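# Close the locker door so its latch catches

## Task

Swing the locker's door shut until the latch engages, so it stays closed with no help from the robot. Banging the door open fails the job, and so does the robot toppling or finishing on a tilt. At the end, release the door and back away from it.

## Robot and tools

Robot: a Hello Robot Stretch 4, a single-arm mobile manipulator. It has an omni-wheel base, a lift that slides up a vertical mast, one telescoping arm reaching forward from the lift, a wrist with yaw, pitch and roll, and a two-finger gripper. It is roughly 1.6 m tall, and the base edge lies within 0.23 m of the base origin. Cameras: head_camera (pinhole, 420x560), head_left_camera and head_right_camera (fisheye, 420x672), and wrist_camera (pinhole, 616x392).

Frames: the base frame sits on the floor below the base centre, with x ahead, y to the left and z up. hand_pose is reported in this frame and marks a point between the open fingertips. It may be slightly off. With all wrist joints at zero its axes line up with the base frame. The odometry frame is where the base frame was when the scene began. base_odometry comes from wheel turns only, so slip shows up as motion. Heading is positive leftward, within -3.142 to 3.142.

execute_actions: "actions" is a list holding one action or nothing. An empty list just reports state and images. An action may have "base", "joints" or both, optionally with "pace" and "contact_limits". Alternatively it is {"end_of_arm": "enable_torque"} on its own, which re-energises wrist or gripper motors that cut out; they then hold their current angles. All motions in one action start together.
- "base" holds exactly one relative move, measured from the base's last reported position. translate_m: straight drive in metres, positive forward, -2 to 2. strafe_m: sideways shift in metres, positive left, -2 to 2. rotate_rad: turn in place in radians, positive counter-clockwise seen from above, -3.2 to 3.2.
- "joints" is an object keyed by joint name, and each value is an absolute target. lift_m 0 to 1.2. arm_m 0 to 0.55 (extension forward). wrist_yaw_rad -1.134 to 4.276: 0 points ahead, positive swings left, 3.14 is folded back, and above 3.4 the arm may interfere. wrist_pitch_rad -1.117 to 4.259: 0 level, 1.57 pointing down. wrist_roll_rad -1.117 to 4.259: 0 keeps the fingers level, and positive turns clockwise viewed from behind. gripper_m -0.038 to 0.141 is the fingertip gap in metres; negative means the fingers squeeze together. Joint targets outside the range are clipped and the result says so. Unknown keys or other bad values reject the whole call and nothing moves.
- "pace": "slow", "default", "fast" or "max". The base tops out at 0.1/0.3/0.4/0.6 m/s and 1/2/3/4 rad/s in that order. Higher lift settings lower these caps. No action runs past 15 s.
- "contact_limits": only {"arm_m": value} is accepted, from 0 (gentlest) to 0.75 (firmest), default 0.5. It sets how much force the arm may use before halting.
- "cameras": a list of camera names or "all". If omitted or null you get every camera; [] gives none.
A joint or base left out of an action may keep driving toward an earlier target. A good first move unfolds the wrist by sending lift_m 0.4 with wrist_yaw_rad 0 together.

wait: {"seconds": 0 to 10}. It commands nothing new and returns the same report as an empty action.

zoom_image: {"camera": name, "region": [x0, y0, x1, y1]} in pixels of that camera's latest full image, with (0,0) at the top-left. The region is at most 504x504.

finished_scene: {"scene": n}. It closes the scene for good and reports success. Only call it once the door is latched and the robot has let go.

Result lines:
- joint_positions: current joint values.
- base_status and joint_status: how each commanded motion ended. "done" means the target was reached; for the base it only means the wheels turned fully. "off_target" means it stopped short and may still be pushing. "contact_stop_at_<key>" means it bumped something; that part goes slack and then holds. "limit_stop_at_<name>" means a built-in safeguard stopped it. limit_stop_at_own_body means a self-collision was prevented; you can move away from the body. limit_stop_at_tilt means the lean is over 6 degrees, and lift, arm and wheels go slack until it eases. "torque_fault" means a wrist or gripper motor overloaded and went limp; send enable_torque.
- on_its_own: things this call did not command. "held at" shows a target, not the actual position.
- If a stop is reported, any later calls in the same reply are skipped.
- lidar_m: 12 horizontal distances in metres, one per 30-degree sector. The first points straight ahead and they go counter-clockwise: 4th left, 7th behind, 10th right. "-" means nothing seen, or something closer than 0.25 m.
- wrist_depth_mm: a 7x7 grid of depths in mm (100 to 2000), listed from the top-left. "-" means invalid.
- turned_by_wheels vs turned_by_imu: a gap above about 0.1 rad points to a collision or slip.
- base_tilt: forward/right lean in degrees, with a fixed bias of about 1.5.
- motor_effort: percent of maximum with the peak in brackets; wheel values are positive toward a right turn.

Approach for the door: find the door and its free edge in the cameras, then line up the base. Push the door closed with the gripper or arm at a moderate contact limit and a low-to-mid lift height. Work in steps and watch for contact stops. Never fling the door open. Avoid hard, high pushes that could tip the robot. Keep the door from rebounding open, confirm in images that it stays shut, then open the gripper, retract the arm and back the base away before finishing.

Each tool is called after "Call:" by a JSON object that holds its "api" and its "payload", one argument or row to a line.

## Session

Call:
{"api": "execute_actions", "payload": {
  "actions": []
}}

Scene clock: 0.00 s.
base_odometry: x=+0.000 y=+0.000 heading=+0.000 (m, m, rad; odometry frame)
turned_by_wheels: +0.000 (rad since the last result)
turned_by_imu: +0.000 (rad since the last result)
base_tilt: forward=-0.2 right=+0.4 (deg)
lidar_m: 1.77 2.29 2.31 2.49 1.83 2.36 2.58 1.61 1.67 1.44 1.38 1.40
base_status: not commanded
joint_positions: lift_m=+0.183 arm_m=+0.002 wrist_yaw_rad=+3.071 wrist_pitch_rad=+0.021 wrist_roll_rad=+0.002 gripper_m=+0.057
joint_status: not commanded
motor_effort: lift_m=+19 arm_m=+0 wrist_yaw_rad=-1 wrist_pitch_rad=-5 wrist_roll_rad=+0 gripper_m=-1 wheel_0=+0 wheel_1=+0 wheel_2=+0 (%)
hand_pose: x=-0.1081 y=+0.1076 z=+0.3548 quat_wxyz=(+0.035, -0.010, +0.002, +0.999) (m; base frame)
wrist_depth_mm: 138 140 - - - - - / 106 140 - - - - - / 111 140 286 - - - - / 130 152 - - - - - / - - - - - - 1921 / 1336 1336 196 1366 195 1366 1366 / 904 798 917 112 917 866 931
pictures: head_camera, head_left_camera, head_right_camera, wrist_camera
Images, in order (width x height): head_camera 420x560, head_left_camera 420x672, head_right_camera 420x672, wrist_camera 616x392.

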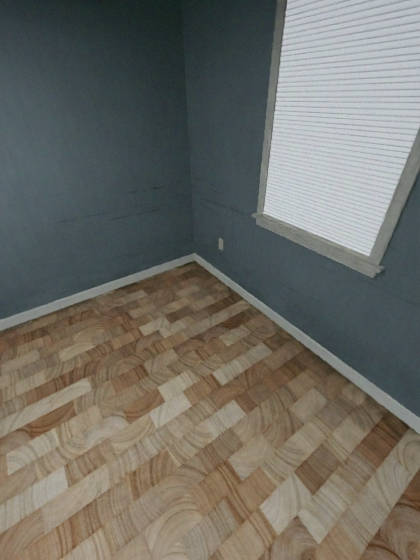

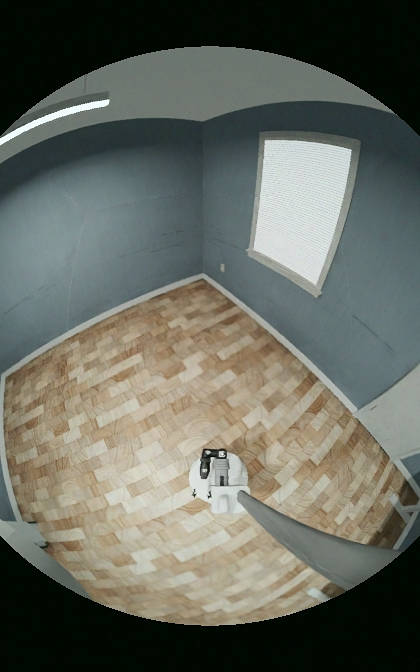

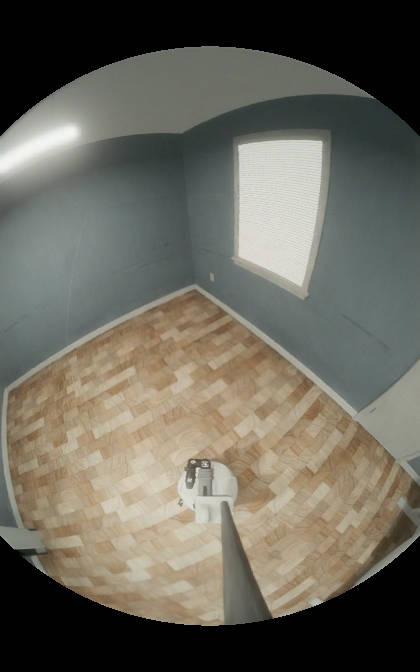

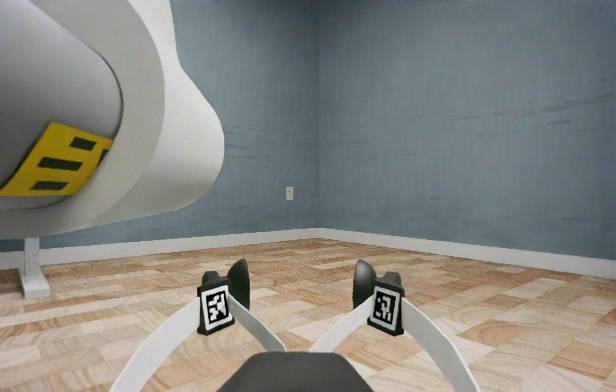

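Call:
{"api": "execute_actions", "payload": {
  "actions": [
    {"base":{"rotate_rad":2.1},"joints":{"lift_m":0.5,"wrist_yaw_rad":0,"gripper_m":0},"pace":"fast"}
  ]
}}

Scene clock: 4.10 s.
base_odometry: x=+0.000 y=+0.000 heading=+2.100 (m, m, rad; odometry frame)
turned_by_wheels: +2.100 (rad since the last result)
turned_by_imu: +2.084 (rad since the last result)
base_tilt: forward=-0.3 right=+0.5 (deg)
lidar_m: 1.82 2.37 2.60 1.60 1.65 1.47 1.37 1.43 1.83 2.29 2.34 2.50
base_status: done
joint_positions: lift_m=+0.500 arm_m=+0.003 wrist_yaw_rad=+0.000 wrist_pitch_rad=+0.021 wrist_roll_rad=+0.002 gripper_m=+0.000
joint_status: all done
motor_effort: lift_m=+23(25) arm_m=+0(0) wrist_yaw_rad=-1(10) wrist_pitch_rad=-5(6) wrist_roll_rad=+0(0) gripper_m=-5(1) wheel_0=-1(7) wheel_1=+0(8) wheel_2=-1(11) (%)
hand_pose: x=+0.4619 y=-0.0873 z=+0.6719 quat_wxyz=(+1.000, +0.001, +0.010, +0.000) (m; base frame)
wrist_depth_mm: 1921 - - - - - - / 1921 - - - - - - / 1983 - - - - - - / - - - - - - - / - - - - - - - / - - 188 193 - - - / 1576 1464 1464 112 1397 1576 1576
pictures: head_camera, head_left_camera, head_right_camera, wrist_camera
Images, in order (width x height): head_camera 420x560, head_left_camera 420x672, head_right_camera 420x672, wrist_camera 616x392.

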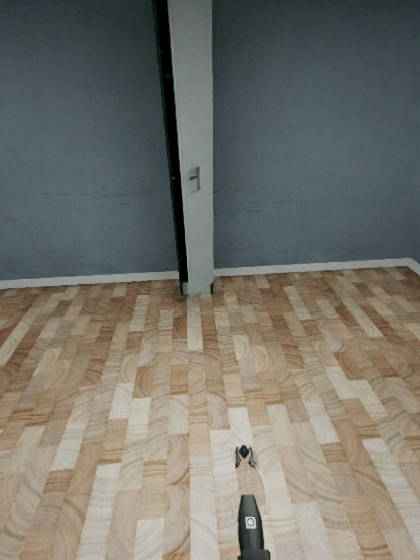

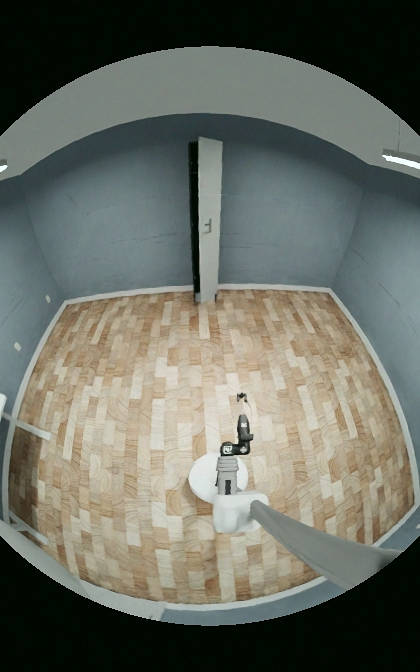

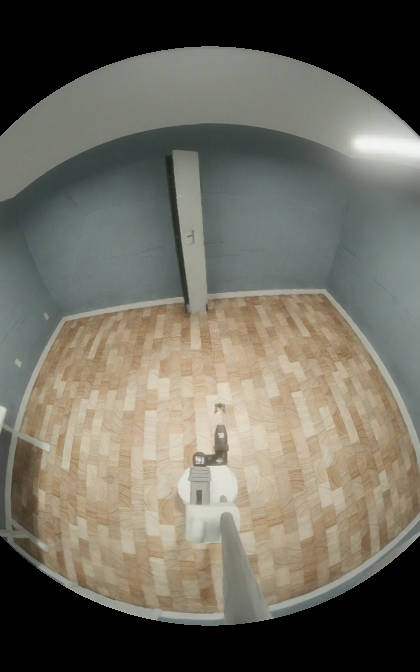

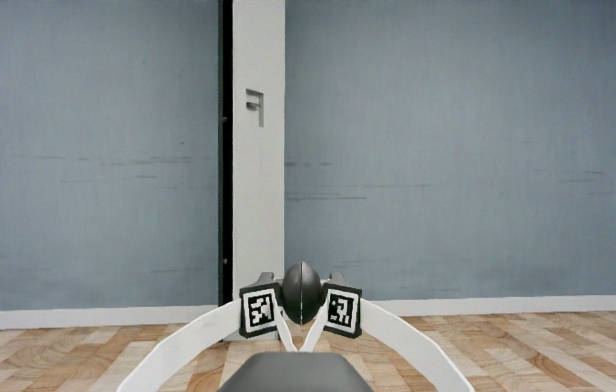

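Call:
{"api": "execute_actions", "payload": {
  "actions": [
    {"base":{"rotate_rad":0.12},"pace":"fast"}
  ],
  "cameras": []
}}

Call:
{"api": "execute_actions", "payload": {
  "actions": [
    {"base":{"translate_m":1.1},"joints":{"lift_m":0.7},"pace":"max"}
  ]
}}

Scene clock: 8.00 s.
base_odometry: x=+0.000 y=+0.000 heading=+2.220 (m, m, rad; odometry frame)
turned_by_wheels: +0.120 (rad since the last result)
turned_by_imu: +0.119 (rad since the last result)
base_tilt: forward=-0.2 right=+0.5 (deg)
lidar_m: 1.83 2.44 2.52 1.60 1.72 1.43 1.38 1.45 2.05 2.28 2.43 2.42
base_status: done
joint_positions: lift_m=+0.500 arm_m=+0.003 wrist_yaw_rad=+0.000 wrist_pitch_rad=+0.021 wrist_roll_rad=+0.002 gripper_m=+0.000
joint_status: not commanded
motor_effort: lift_m=+23(23) arm_m=+0(0) wrist_yaw_rad=-2(2) wrist_pitch_rad=-5(5) wrist_roll_rad=+0(0) gripper_m=-5(4) wheel_0=+1(7) wheel_1=+2(8) wheel_2=+2(7) (%)
hand_pose: x=+0.4618 y=-0.0874 z=+0.6719 quat_wxyz=(+1.000, +0.001, +0.010, +0.000) (m; base frame)
wrist_depth_mm: - - - 1708 - - - / - - - 1756 - - - / - - - 1756 - - - / - - - 1756 - - - / - - - 1756 - - - / - - 187 193 - - - / 1537 1464 1464 112 1430 1618 1576
pictures: none
No camera images: the call's "cameras" was empty. Leave "cameras" out to get every camera's image.

Scene clock: 11.63 s.
base_odometry: x=-0.665 y=+0.876 heading=+2.220 (m, m, rad; odometry frame)
turned_by_wheels: +0.000 (rad since the last result)
turned_by_imu: -0.001 (rad since the last result)
base_tilt: forward=-0.2 right=+0.5 (deg)
lidar_m: 0.69 1.29 1.79 2.38 1.79 2.37 2.48 2.61 2.39 2.30 1.73 1.27
base_status: done
joint_positions: lift_m=+0.700 arm_m=+0.003 wrist_yaw_rad=+0.000 wrist_pitch_rad=+0.021 wrist_roll_rad=+0.002 gripper_m=+0.000
joint_status: all done
motor_effort: lift_m=+21(26) arm_m=+0(0) wrist_yaw_rad=-1(0) wrist_pitch_rad=-6(5) wrist_roll_rad=+0(0) gripper_m=-3(5) wheel_0=-1(4) wheel_1=-1(7) wheel_2=+1(14) (%)
hand_pose: x=+0.4618 y=-0.0874 z=+0.8720 quat_wxyz=(+1.000, +0.001, +0.010, +0.000) (m; base frame)
wrist_depth_mm: 1008 1008 1008 564 991 991 991 / 1008 1008 1008 597 991 991 976 / 1008 1025 1008 574 1008 991 991 / 1025 1025 1008 559 1008 991 991 / 1025 1025 1025 559 1025 1008 1008 / 1025 1025 188 193 707 1008 991 / 1042 1025 741 112 683 1008 1008
pictures: head_camera, head_left_camera, head_right_camera, wrist_camera
Images, in order (width x height): head_camera 420x560, head_left_camera 420x672, head_right_camera 420x672, wrist_camera 616x392.

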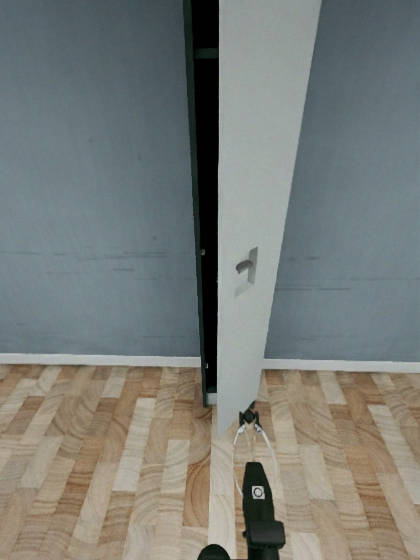

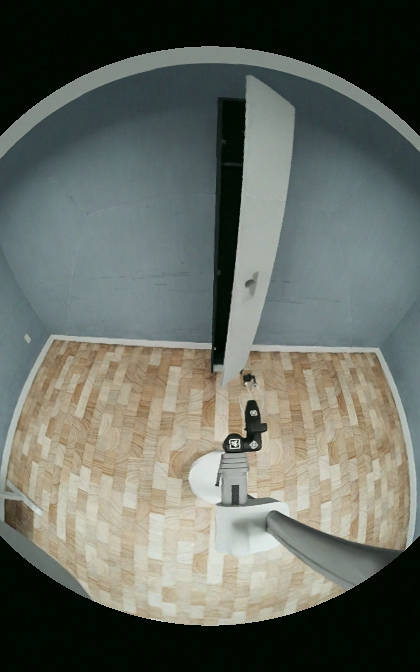

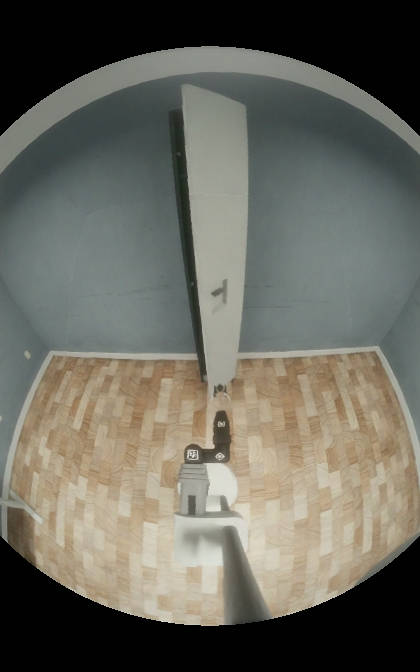

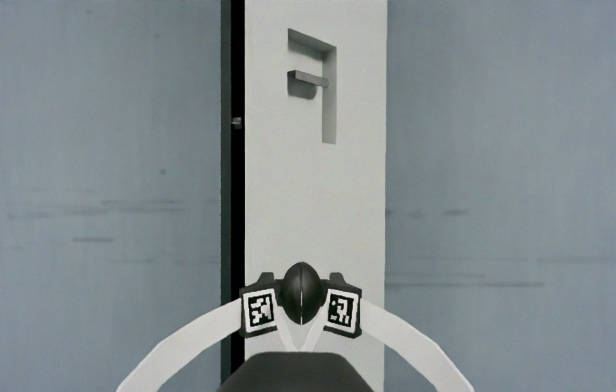

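Call:
{"api": "execute_actions", "payload": {
  "actions": [
    {"base":{"strafe_m":0.04},"joints":{"arm_m":0.24}}
  ],
  "cameras": []
}}

Call:
{"api": "execute_actions", "payload": {
  "actions": [
    {"base":{"translate_m":0.2},"pace":"slow"}
  ],
  "cameras": ["head_camera","wrist_camera"]
}}

Scene clock: 16.63 s.
base_odometry: x=-0.697 y=+0.852 heading=+2.220 (m, m, rad; odometry frame)
turned_by_wheels: +0.000 (rad since the last result)
turned_by_imu: -0.001 (rad since the last result)
base_tilt: forward=-0.3 right=+0.4 (deg)
lidar_m: 0.69 1.32 1.83 2.36 1.75 2.32 2.49 2.63 2.42 2.37 1.72 0.93
base_status: done
joint_positions: lift_m=+0.700 arm_m=+0.239 wrist_yaw_rad=+0.000 wrist_pitch_rad=+0.021 wrist_roll_rad=+0.002 gripper_m=+0.000
joint_status: all done
motor_effort: lift_m=+22(21) arm_m=+8(5) wrist_yaw_rad=-1(0) wrist_pitch_rad=-5(5) wrist_roll_rad=+1(0) gripper_m=-2(5) wheel_0=-1(4) wheel_1=+0(12) wheel_2=+0(1) (%)
hand_pose: x=+0.6979 y=-0.0874 z=+0.8720 quat_wxyz=(+1.000, +0.001, +0.010, +0.000) (m; base frame)
wrist_depth_mm: 778 768 609 283 379 768 759 / 778 768 615 283 384 768 768 / 788 778 615 286 368 768 778 / 788 778 621 287 370 778 778 / 788 788 615 287 373 788 768 / 798 788 188 193 359 778 768 / 788 788 492 112 345 778 788
pictures: none
No camera images: the call's "cameras" was empty. Leave "cameras" out to get every camera's image.

Scene clock: 19.93 s.
base_odometry: x=-0.818 y=+1.011 heading=+2.220 (m, m, rad; odometry frame)
turned_by_wheels: +0.000 (rad since the last result)
turned_by_imu: +0.000 (rad since the last result)
base_tilt: forward=-0.3 right=+0.5 (deg)
lidar_m: 0.65 1.07 1.52 2.36 1.86 2.33 2.69 2.83 2.45 2.36 1.47 0.71
base_status: done
joint_positions: lift_m=+0.700 arm_m=+0.239 wrist_yaw_rad=+0.000 wrist_pitch_rad=+0.021 wrist_roll_rad=+0.002 gripper_m=+0.000
joint_status: not commanded
motor_effort: lift_m=+21(21) arm_m=+8(8) wrist_yaw_rad=+0(8) wrist_pitch_rad=-5(6) wrist_roll_rad=+0(0) gripper_m=-7(4) wheel_0=+1(2) wheel_1=+1(6) wheel_2=-2(8) (%)
hand_pose: x=+0.6979 y=-0.0875 z=+0.8720 quat_wxyz=(+1.000, +0.001, +0.010, +0.000) (m; base frame)
wrist_depth_mm: 585 234 268 276 253 257 418 / 585 234 238 247 252 258 421 / 585 235 238 246 253 259 424 / 585 236 240 246 253 260 424 / 591 236 241 247 254 260 424 / 591 236 188 193 254 264 424 / 591 236 241 112 254 264 427
pictures: head_camera, wrist_camera
Images, in order (width x height): head_camera 420x560, wrist_camera 616x392.

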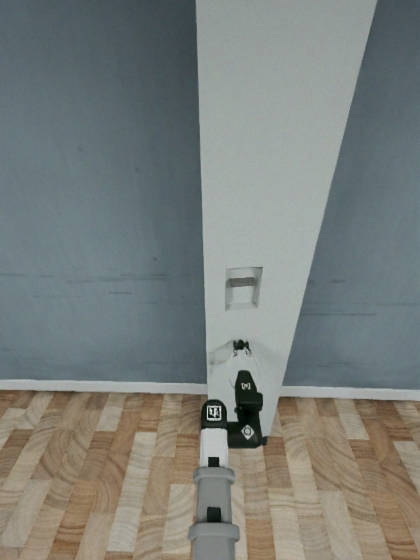

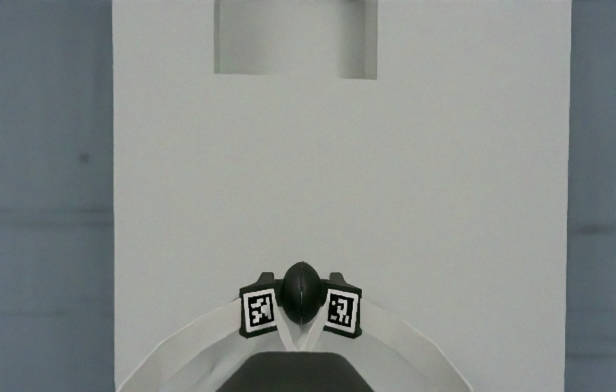

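Call:
{"api": "execute_actions", "payload": {
  "actions": [
    {"joints":{"arm_m":0.285},"pace":"slow"}
  ],
  "cameras": ["head_camera","wrist_camera"]
}}

Scene clock: 23.27 s.
base_odometry: x=-0.818 y=+1.011 heading=+2.220 (m, m, rad; odometry frame)
turned_by_wheels: +0.000 (rad since the last result)
turned_by_imu: +0.000 (rad since the last result)
base_tilt: forward=-0.3 right=+0.4 (deg)
lidar_m: 0.71 1.08 1.50 2.34 1.83 2.35 2.68 2.82 2.44 2.35 1.46 0.74
base_status: not commanded
joint_positions: lift_m=+0.700 arm_m=+0.282 wrist_yaw_rad=-0.008 wrist_pitch_rad=+0.020 wrist_roll_rad=+0.002 gripper_m=+0.000
joint_status: all done
on_its_own: wrist_yaw_rad is at rest, and its effort (+21) is outside its rest range (-13 to +13)
motor_effort: lift_m=+21(21) arm_m=+17(15) wrist_yaw_rad=+21(23) wrist_pitch_rad=-3(5) wrist_roll_rad=+0(1) gripper_m=+1(3) wheel_0=+4(4) wheel_1=+3(3) wheel_2=-10(10) (%)
hand_pose: x=+0.7406 y=-0.0897 z=+0.8723 quat_wxyz=(+1.000, +0.001, +0.010, -0.004) (m; base frame)
wrist_depth_mm: 539 228 258 258 228 226 226 / 539 229 229 228 227 227 227 / 539 229 229 229 228 228 228 / 544 229 229 229 229 229 229 / 549 230 230 230 229 229 229 / 549 231 186 202 230 230 230 / 549 232 232 112 231 230 230
pictures: head_camera, wrist_camera
Images, in order (width x height): head_camera 420x560, wrist_camera 616x392.

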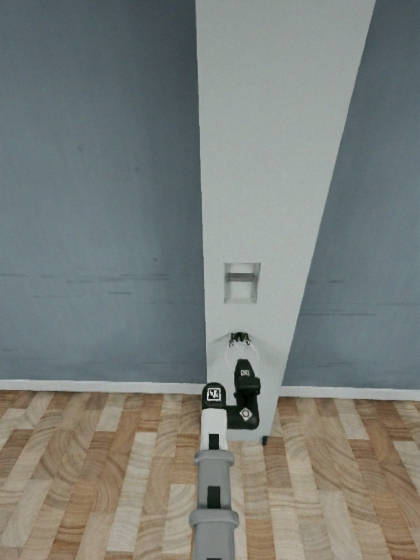

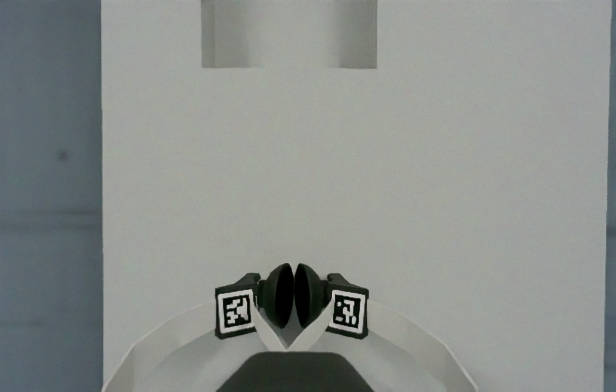

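Call:
{"api": "execute_actions", "payload": {
  "actions": [
    {"joints":{"arm_m":0.30},"pace":"slow"}
  ],
  "cameras": ["head_camera"]
}}

Call:
{"api": "execute_actions", "payload": {
  "actions": [
    {"base":{"translate_m":-0.2},"joints":{"arm_m":0.0},"pace":"fast"}
  ]
}}

Scene clock: 27.17 s.
base_odometry: x=-0.818 y=+1.011 heading=+2.218 (m, m, rad; odometry frame)
turned_by_wheels: -0.001 (rad since the last result)
turned_by_imu: +0.022 (rad since the last result)
base_tilt: forward=-0.8 right=+0.7 (deg)
lidar_m: 0.71 1.10 1.58 2.35 1.80 2.34 2.68 2.82 2.44 2.36 1.44 0.74
base_status: not commanded
joint_positions: lift_m=+0.700 arm_m=+0.297 wrist_yaw_rad=-0.021 wrist_pitch_rad=+0.026 wrist_roll_rad=+0.002 gripper_m=+0.000
joint_status: all done
on_its_own: wrist_yaw_rad is at rest, and its effort (+60) is outside its rest range (-13 to +13)
motor_effort: lift_m=+21(22) arm_m=+19(21) wrist_yaw_rad=+60(78) wrist_pitch_rad=-21(21) wrist_roll_rad=+1(0) gripper_m=+0(1) wheel_0=+2(4) wheel_1=+0(5) wheel_2=-23(23) (%)
hand_pose: x=+0.7540 y=-0.0936 z=+0.8704 quat_wxyz=(+1.000, +0.001, +0.013, -0.011) (m; base frame)
wrist_depth_mm: 539 225 228 255 228 223 223 / 544 225 225 225 224 224 224 / 544 226 226 225 225 225 224 / 544 227 227 226 226 225 225 / 544 229 228 228 227 227 226 / 549 229 187 211 185 227 227 / 549 229 229 112 229 228 228
pictures: head_camera
Images, in order (width x height): head_camera 420x560.

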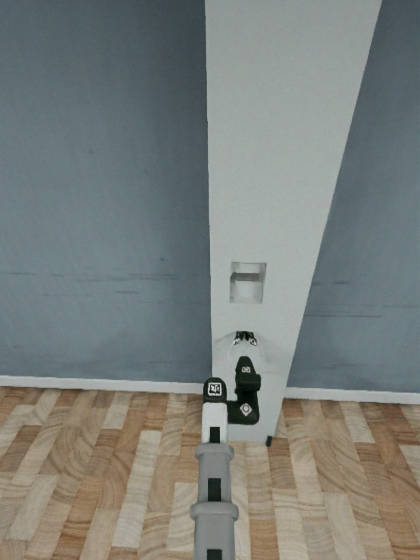

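Scene clock: 28.90 s.
base_odometry: x=-0.697 y=+0.851 heading=+2.218 (m, m, rad; odometry frame)
turned_by_wheels: +0.000 (rad since the last result)
turned_by_imu: -0.010 (rad since the last result)
base_tilt: forward=-0.3 right=+0.4 (deg)
lidar_m: 0.90 1.29 1.84 2.35 1.73 2.36 2.49 2.64 2.44 2.36 1.73 0.94
base_status: done
joint_positions: lift_m=+0.700 arm_m=+0.004 wrist_yaw_rad=+0.000 wrist_pitch_rad=+0.021 wrist_roll_rad=+0.002 gripper_m=+0.000
joint_status: all done
joint sent to its limit — the command would take arm_m past its lower limit, so that joint was sent only as far as its limit.
motor_effort: lift_m=+22(22) arm_m=-8(15) wrist_yaw_rad=+2(61) wrist_pitch_rad=-5(21) wrist_roll_rad=+0(0) gripper_m=-2(6) wheel_0=+0(8) wheel_1=+1(11) wheel_2=-2(20) (%)
hand_pose: x=+0.4632 y=-0.0875 z=+0.8720 quat_wxyz=(+1.000, +0.001, +0.011, +0.000) (m; base frame)
wrist_depth_mm: 1025 1008 1008 691 699 991 991 / 1025 1008 1008 723 699 991 976 / 1025 1042 1008 707 691 1008 976 / 1025 1008 1008 699 699 991 976 / 1025 1025 1025 707 699 1008 991 / 1025 1025 188 193 699 1008 991 / 1042 1042 1025 112 707 1008 1008
pictures: head_camera, head_left_camera, head_right_camera, wrist_camera
Images, in order (width x height): head_camera 420x560, head_left_camera 420x672, head_right_camera 420x672, wrist_camera 616x392.

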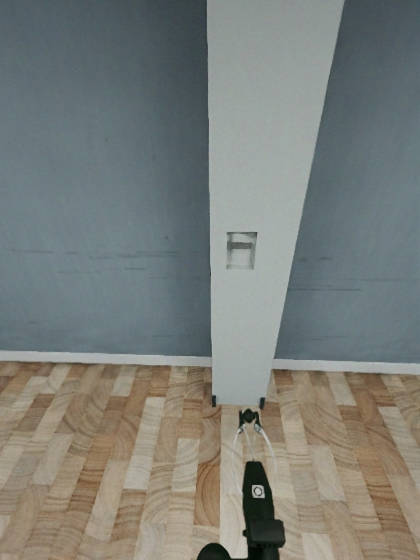

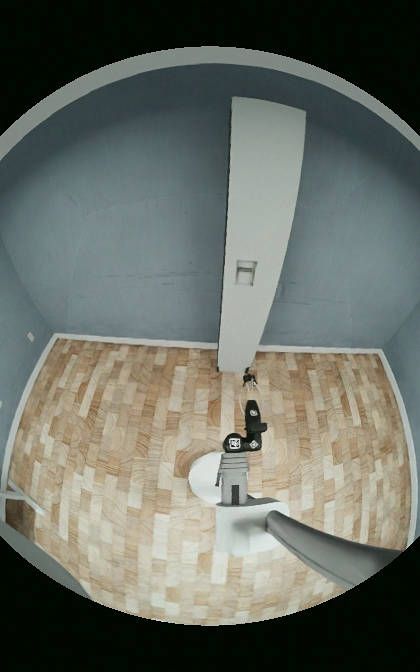

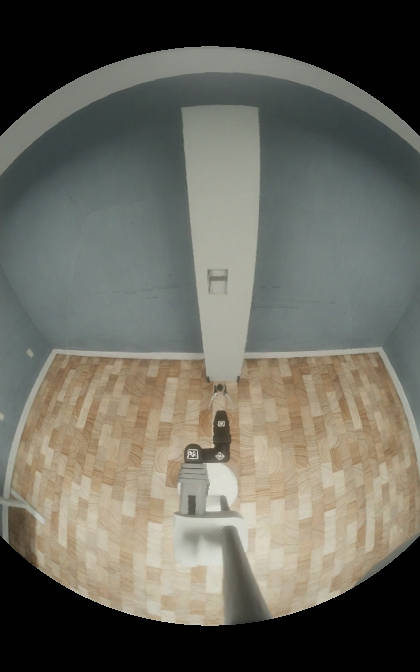

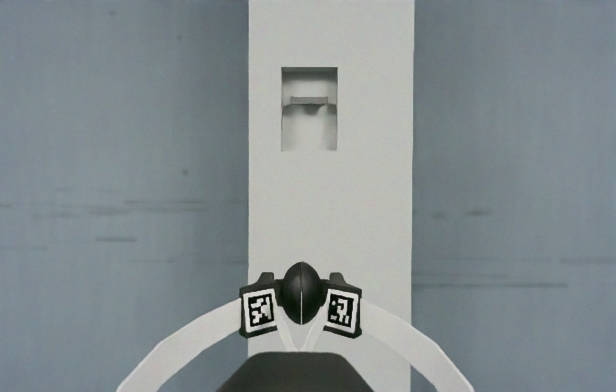

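Call:
{"api": "finished_scene", "payload": {
  "scene": 1
}}

The scene is finished: the task was done.


## Next scene

The same job, from a new start.

Call:
{"api": "execute_actions", "payload": {
  "actions": []
}}

Scene clock: 0.00 s.
base_odometry: x=+0.000 y=+0.000 heading=+0.000 (m, m, rad; odometry frame)
turned_by_wheels: +0.000 (rad since the last result)
turned_by_imu: +0.000 (rad since the last result)
base_tilt: forward=-0.3 right=+0.5 (deg)
lidar_m: 2.14 2.59 2.15 0.99 0.98 1.10 1.12 1.10 1.27 2.03 2.95 3.14
base_status: not commanded
joint_positions: lift_m=+0.207 arm_m=+0.003 wrist_yaw_rad=+3.198 wrist_pitch_rad=+0.021 wrist_roll_rad=+0.002 gripper_m=+0.057
joint_status: not commanded
motor_effort: lift_m=+19 arm_m=+0 wrist_yaw_rad=-2 wrist_pitch_rad=-4 wrist_roll_rad=+0 gripper_m=-1 wheel_0=+0 wheel_1=+0 wheel_2=-1 (%)
hand_pose: x=-0.1195 y=+0.0710 z=+0.3792 quat_wxyz=(-0.028, -0.010, +0.001, +1.000) (m; base frame)
wrist_depth_mm: - 136 211 1308 1336 1499 1182 / - 112 135 1308 1336 1537 1661 / - 116 137 1281 1366 1499 1618 / 129 137 187 1336 1430 1576 1661 / 218 1160 1205 1281 1397 1537 1618 / 230 1160 198 1281 196 1464 1464 / 230 854 976 111 960 917 1008
pictures: head_camera, head_left_camera, head_right_camera, wrist_camera
Images, in order (width x height): head_camera 420x560, head_left_camera 420x672, head_right_camera 420x672, wrist_camera 616x392.

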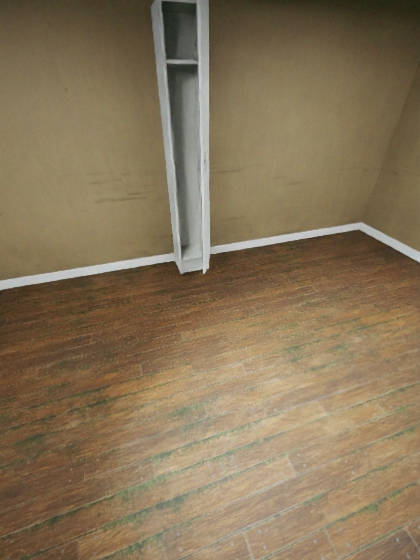

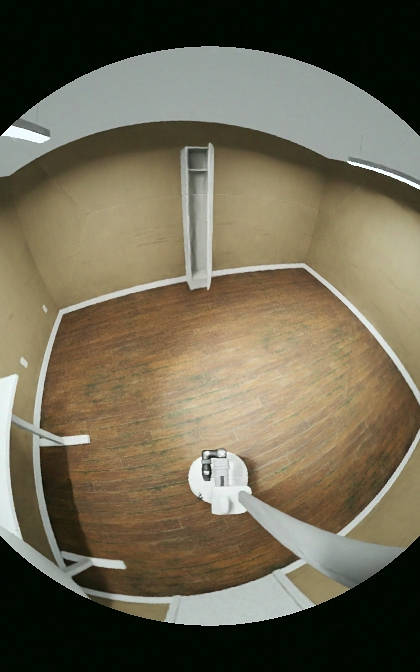

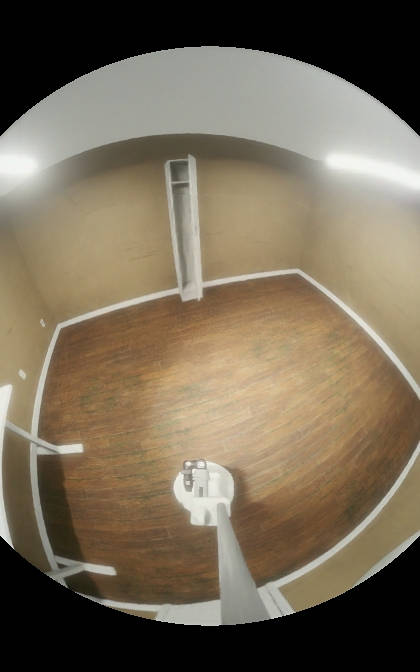

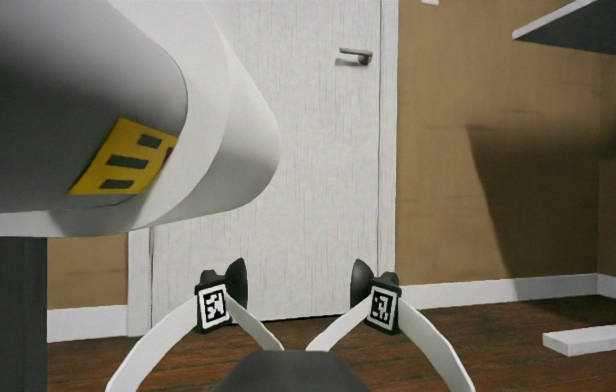

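Call:
{"api": "execute_actions", "payload": {
  "actions": [
    {"base":{"rotate_rad":-0.09},"pace":"fast"}
  ],
  "cameras": []
}}

Call:
{"api": "execute_actions", "payload": {
  "actions": [
    {"base":{"translate_m":1.47},"joints":{"lift_m":0.6,"wrist_yaw_rad":0,"gripper_m":0},"pace":"max"}
  ],
  "cameras": ["head_camera"]
}}

Call:
{"api": "execute_actions", "payload": {
  "actions": [
    {"base":{"rotate_rad":0.42},"pace":"fast"}
  ],
  "cameras": ["head_camera","wrist_camera"]
}}

Scene clock: 5.33 s.
base_odometry: x=+0.000 y=+0.000 heading=-0.090 (m, m, rad; odometry frame)
turned_by_wheels: -0.090 (rad since the last result)
turned_by_imu: -0.089 (rad since the last result)
base_tilt: forward=-0.3 right=+0.4 (deg)
lidar_m: 2.13 2.59 2.30 1.00 0.99 1.07 1.13 1.10 1.23 1.82 2.95 3.16
base_status: done
joint_positions: lift_m=+0.207 arm_m=+0.003 wrist_yaw_rad=+3.198 wrist_pitch_rad=+0.021 wrist_roll_rad=+0.002 gripper_m=+0.057
joint_status: not commanded
motor_effort: lift_m=+19(19) arm_m=+0(0) wrist_yaw_rad=-1(0) wrist_pitch_rad=-5(5) wrist_roll_rad=+0(1) gripper_m=-3(4) wheel_0=+2(5) wheel_1=+0(9) wheel_2=+1(6) (%)
hand_pose: x=-0.1195 y=+0.0710 z=+0.3792 quat_wxyz=(-0.028, -0.010, +0.001, +1.000) (m; base frame)
wrist_depth_mm: - 136 210 1366 1499 1618 1098 / - 112 136 1308 1499 1708 1756 / - 116 137 1336 1537 1708 1708 / 129 137 187 1336 1464 1708 1708 / 218 1160 1205 1336 1499 1661 1708 / 229 1118 197 1336 195 1464 1255 / 230 854 960 111 946 946 991
pictures: none
No camera images: the call's "cameras" was empty. Leave "cameras" out to get every camera's image.

Scene clock: 9.37 s.
base_odometry: x=+1.464 y=-0.132 heading=-0.090 (m, m, rad; odometry frame)
turned_by_wheels: +0.000 (rad since the last result)
turned_by_imu: -0.001 (rad since the last result)
base_tilt: forward=-0.3 right=+0.5 (deg)
lidar_m: 1.28 0.66 1.35 1.99 1.96 1.74 2.51 2.48 2.66 2.39 2.35 1.67
base_status: done
joint_positions: lift_m=+0.600 arm_m=+0.003 wrist_yaw_rad=+0.000 wrist_pitch_rad=+0.021 wrist_roll_rad=+0.002 gripper_m=+0.000
joint_status: all done
motor_effort: lift_m=+22(26) arm_m=+0(0) wrist_yaw_rad=-2(10) wrist_pitch_rad=-5(5) wrist_roll_rad=+1(1) gripper_m=-4(4) wheel_0=-2(8) wheel_1=-2(7) wheel_2=+1(14) (%)
hand_pose: x=+0.4618 y=-0.0874 z=+0.7720 quat_wxyz=(+1.000, +0.001, +0.010, +0.000) (m; base frame)
wrist_depth_mm: 559 976 1078 1182 1308 1499 1708 / 539 991 1078 1205 1336 1499 1756 / 530 976 1098 1205 1336 1499 1756 / 535 991 1078 1205 1366 1537 1808 / 539 1008 1060 1205 1366 1537 1808 / 535 991 188 194 1366 1576 1808 / 539 668 1060 111 1281 1537 1708
pictures: head_camera
Images, in order (width x height): head_camera 420x560.

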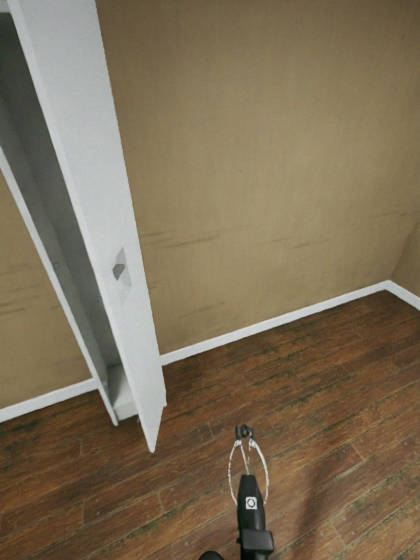

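Scene clock: 10.43 s.
base_odometry: x=+1.464 y=-0.132 heading=+0.330 (m, m, rad; odometry frame)
turned_by_wheels: +0.420 (rad since the last result)
turned_by_imu: +0.417 (rad since the last result)
base_tilt: forward=-0.3 right=+0.4 (deg)
lidar_m: 0.66 1.31 1.81 2.37 1.73 2.26 2.46 2.59 2.46 2.35 1.80 1.32
base_status: done
joint_positions: lift_m=+0.600 arm_m=+0.003 wrist_yaw_rad=+0.000 wrist_pitch_rad=+0.021 wrist_roll_rad=+0.002 gripper_m=+0.000
joint_status: not commanded
motor_effort: lift_m=+22(22) arm_m=+0(0) wrist_yaw_rad=-1(1) wrist_pitch_rad=-5(5) wrist_roll_rad=+0(0) gripper_m=-5(2) wheel_0=+0(8) wheel_1=+0(9) wheel_2=-1(8) (%)
hand_pose: x=+0.4618 y=-0.0874 z=+0.7720 quat_wxyz=(+1.000, +0.001, +0.010, +0.000) (m; base frame)
wrist_depth_mm: 1008 1025 750 640 1042 1042 1060 / 1025 1008 750 634 1025 1042 1042 / 1025 1042 508 640 1042 1042 1060 / 1008 1025 508 647 1060 1042 1060 / 1042 1042 508 654 1042 1042 1060 / 1025 1025 188 193 1042 1042 1060 / 1042 1042 480 111 1060 1042 1042
pictures: head_camera, wrist_camera
Images, in order (width x height): head_camera 420x560, wrist_camera 616x392.

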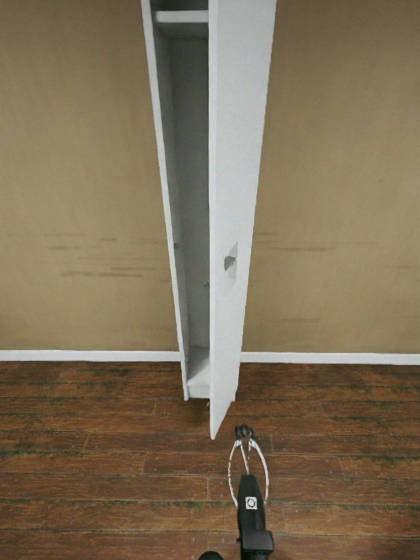

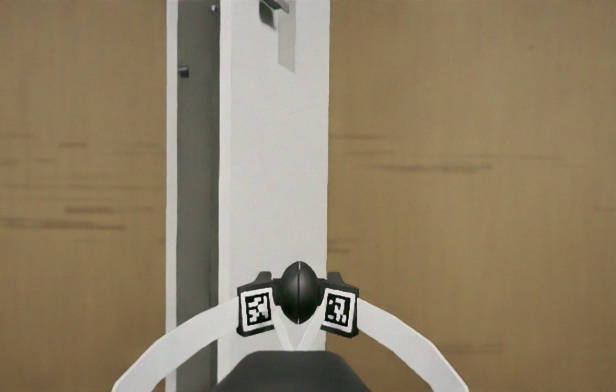

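Call:
{"api": "execute_actions", "payload": {
  "actions": [
    {"base":{"translate_m":0.1},"joints":{"arm_m":0.22},"pace":"fast"}
  ],
  "cameras": []
}}

Call:
{"api": "execute_actions", "payload": {
  "actions": [
    {"base":{"strafe_m":0.15},"joints":{"arm_m":0.37},"pace":"slow"}
  ],
  "cameras": ["head_camera","wrist_camera"]
}}

Scene clock: 15.70 s.
base_odometry: x=+1.559 y=-0.099 heading=+0.330 (m, m, rad; odometry frame)
turned_by_wheels: +0.000 (rad since the last result)
turned_by_imu: -0.001 (rad since the last result)
base_tilt: forward=-0.2 right=+0.4 (deg)
lidar_m: 0.57 1.21 1.64 2.36 1.79 2.29 2.58 2.66 2.44 2.35 1.68 1.23
base_status: done
joint_positions: lift_m=+0.600 arm_m=+0.219 wrist_yaw_rad=+0.000 wrist_pitch_rad=+0.021 wrist_roll_rad=+0.002 gripper_m=+0.000
joint_status: all done
motor_effort: lift_m=+22(22) arm_m=+7(9) wrist_yaw_rad=-2(1) wrist_pitch_rad=-6(5) wrist_roll_rad=+0(1) gripper_m=-5(3) wheel_0=-2(3) wheel_1=-2(4) wheel_2=+2(11) (%)
hand_pose: x=+0.6780 y=-0.0873 z=+0.7720 quat_wxyz=(+1.000, +0.001, +0.010, +0.000) (m; base frame)
wrist_depth_mm: 146 166 220 322 715 715 732 / 146 167 219 324 715 723 732 / 146 167 220 327 723 723 732 / 147 167 222 327 723 732 732 / 147 168 223 329 732 741 732 / 148 168 188 194 732 732 732 / 148 153 211 111 732 732 741
pictures: none
No camera images: the call's "cameras" was empty. Leave "cameras" out to get every camera's image.

Scene clock: 18.47 s.
base_odometry: x=+1.510 y=+0.043 heading=+0.330 (m, m, rad; odometry frame)
turned_by_wheels: +0.000 (rad since the last result)
turned_by_imu: -0.001 (rad since the last result)
base_tilt: forward=-0.3 right=+0.5 (deg)
lidar_m: 0.79 1.20 1.64 2.23 1.67 2.11 2.56 2.66 2.62 2.50 1.66 0.88
base_status: done
joint_positions: lift_m=+0.600 arm_m=+0.369 wrist_yaw_rad=+0.000 wrist_pitch_rad=+0.021 wrist_roll_rad=+0.002 gripper_m=+0.000
joint_status: all done
motor_effort: lift_m=+21(21) arm_m=+8(7) wrist_yaw_rad=-1(24) wrist_pitch_rad=-5(5) wrist_roll_rad=+0(0) gripper_m=-3(5) wheel_0=-2(7) wheel_1=+1(4) wheel_2=-1(4) (%)
hand_pose: x=+0.8280 y=-0.0874 z=+0.7720 quat_wxyz=(+1.000, +0.001, +0.010, +0.000) (m; base frame)
wrist_depth_mm: 559 227 232 238 244 251 257 / 559 228 232 237 245 252 257 / 564 229 232 240 246 252 258 / 569 229 235 240 247 253 259 / 574 231 236 241 248 253 260 / 569 232 188 193 248 253 263 / 569 230 235 111 246 256 263
pictures: head_camera, wrist_camera
Images, in order (width x height): head_camera 420x560, wrist_camera 616x392.

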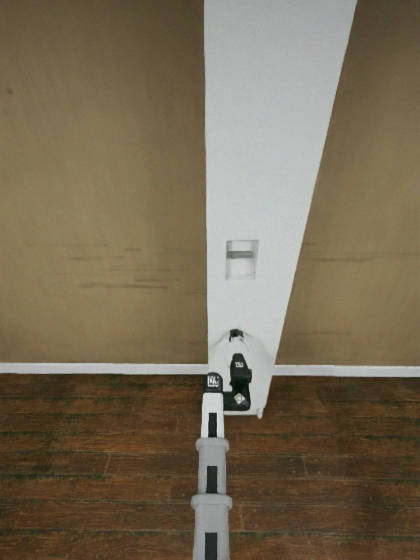

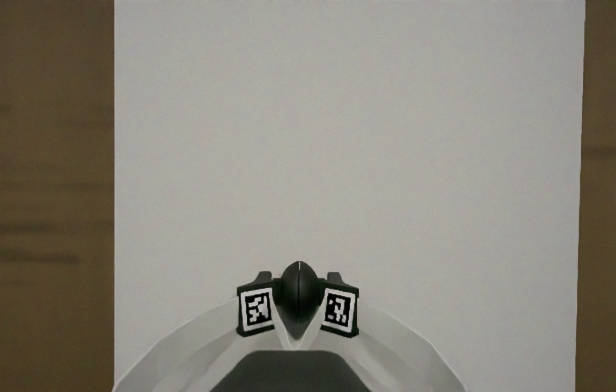

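Call:
{"api": "execute_actions", "payload": {
  "actions": [
    {"joints":{"arm_m":0.407},"pace":"slow"}
  ],
  "cameras": ["head_camera"]
}}

Call:
{"api": "execute_actions", "payload": {
  "actions": [
    {"base":{"translate_m":-0.1},"joints":{"arm_m":0.01},"pace":"fast"}
  ],
  "cameras": ["head_camera","wrist_camera"]
}}

Scene clock: 22.60 s.
base_odometry: x=+1.510 y=+0.043 heading=+0.329 (m, m, rad; odometry frame)
turned_by_wheels: -0.001 (rad since the last result)
turned_by_imu: +0.009 (rad since the last result)
base_tilt: forward=-0.3 right=+0.4 (deg)
lidar_m: 0.83 1.22 1.64 2.23 1.67 2.12 2.55 2.69 2.61 2.50 1.64 0.86
base_status: not commanded
joint_positions: lift_m=+0.600 arm_m=+0.396 wrist_yaw_rad=-0.011 wrist_pitch_rad=+0.020 wrist_roll_rad=+0.002 gripper_m=+0.000
joint_status: arm_m contact_stop (moved +0.027 of +0.038)
on_its_own: arm_m is slack since a contact_stop (your +0.407 is given up); wrist_yaw_rad is at rest, and its effort (+31) is outside its rest range (-13 to +13)
motor_effort: lift_m=+22(22) arm_m=+0(18) wrist_yaw_rad=+31(46) wrist_pitch_rad=-3(4) wrist_roll_rad=+0(0) gripper_m=-3(4) wheel_0=-4(5) wheel_1=+0(5) wheel_2=-9(15) (%)
hand_pose: x=+0.8541 y=-0.0906 z=+0.7722 quat_wxyz=(+1.000, +0.001, +0.010, -0.005) (m; base frame)
wrist_depth_mm: 535 229 230 230 232 234 234 / 530 231 231 231 234 235 236 / 539 231 232 233 233 235 235 / 539 231 232 234 235 236 237 / 544 234 234 234 236 237 238 / 549 234 188 205 236 237 238 / 549 233 234 111 236 238 239
pictures: head_camera
Images, in order (width x height): head_camera 420x560.

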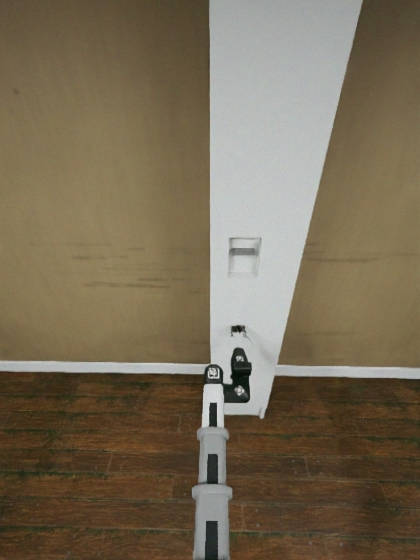

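not run: a stop came earlier in this reply.

Door slope now matches the wall's.

Call:
{"api": "execute_actions", "payload": {
  "actions": [
    {"base":{"translate_m":-0.1},"joints":{"arm_m":0.01},"pace":"fast"}
  ],
  "cameras": ["head_camera","wrist_camera"]
}}

Scene clock: 26.87 s.
base_odometry: x=+1.415 y=+0.010 heading=+0.329 (m, m, rad; odometry frame)
turned_by_wheels: +0.000 (rad since the last result)
turned_by_imu: +0.000 (rad since the last result)
base_tilt: forward=-0.3 right=+0.4 (deg)
lidar_m: 0.92 1.31 1.84 2.22 1.59 2.12 2.46 2.57 2.59 2.51 1.78 0.98
base_status: done
joint_positions: lift_m=+0.600 arm_m=+0.011 wrist_yaw_rad=+0.000 wrist_pitch_rad=+0.021 wrist_roll_rad=+0.002 gripper_m=+0.000
joint_status: all done
motor_effort: lift_m=+22(22) arm_m=-7(12) wrist_yaw_rad=+1(30) wrist_pitch_rad=-6(6) wrist_roll_rad=+0(0) gripper_m=-4(5) wheel_0=+1(7) wheel_1=+1(6) wheel_2=-3(11) (%)
hand_pose: x=+0.4706 y=-0.0875 z=+0.7719 quat_wxyz=(+1.000, +0.001, +0.011, +0.000) (m; base frame)
wrist_depth_mm: 1008 991 1008 707 707 1025 1008 / 991 1008 991 707 715 1025 1042 / 1008 1025 991 707 715 1025 1042 / 1025 1025 1025 723 707 1008 1025 / 1025 991 1042 715 723 1042 1042 / 1008 1008 189 193 715 1060 1042 / 1025 1042 1025 111 723 1042 1025
pictures: head_camera, wrist_camera
Images, in order (width x height): head_camera 420x560, wrist_camera 616x392.

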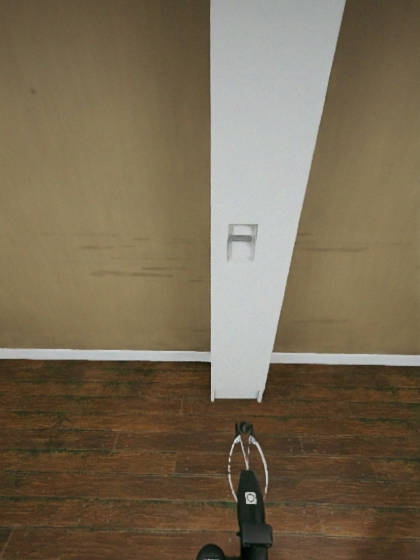

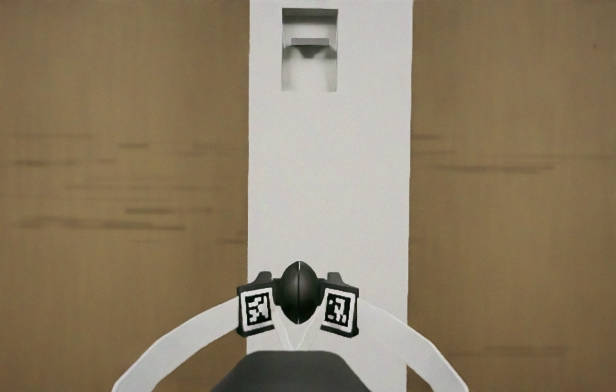

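Call:
{"api": "finished_scene", "payload": {
  "scene": 2
}}

The scene is finished: the task was done.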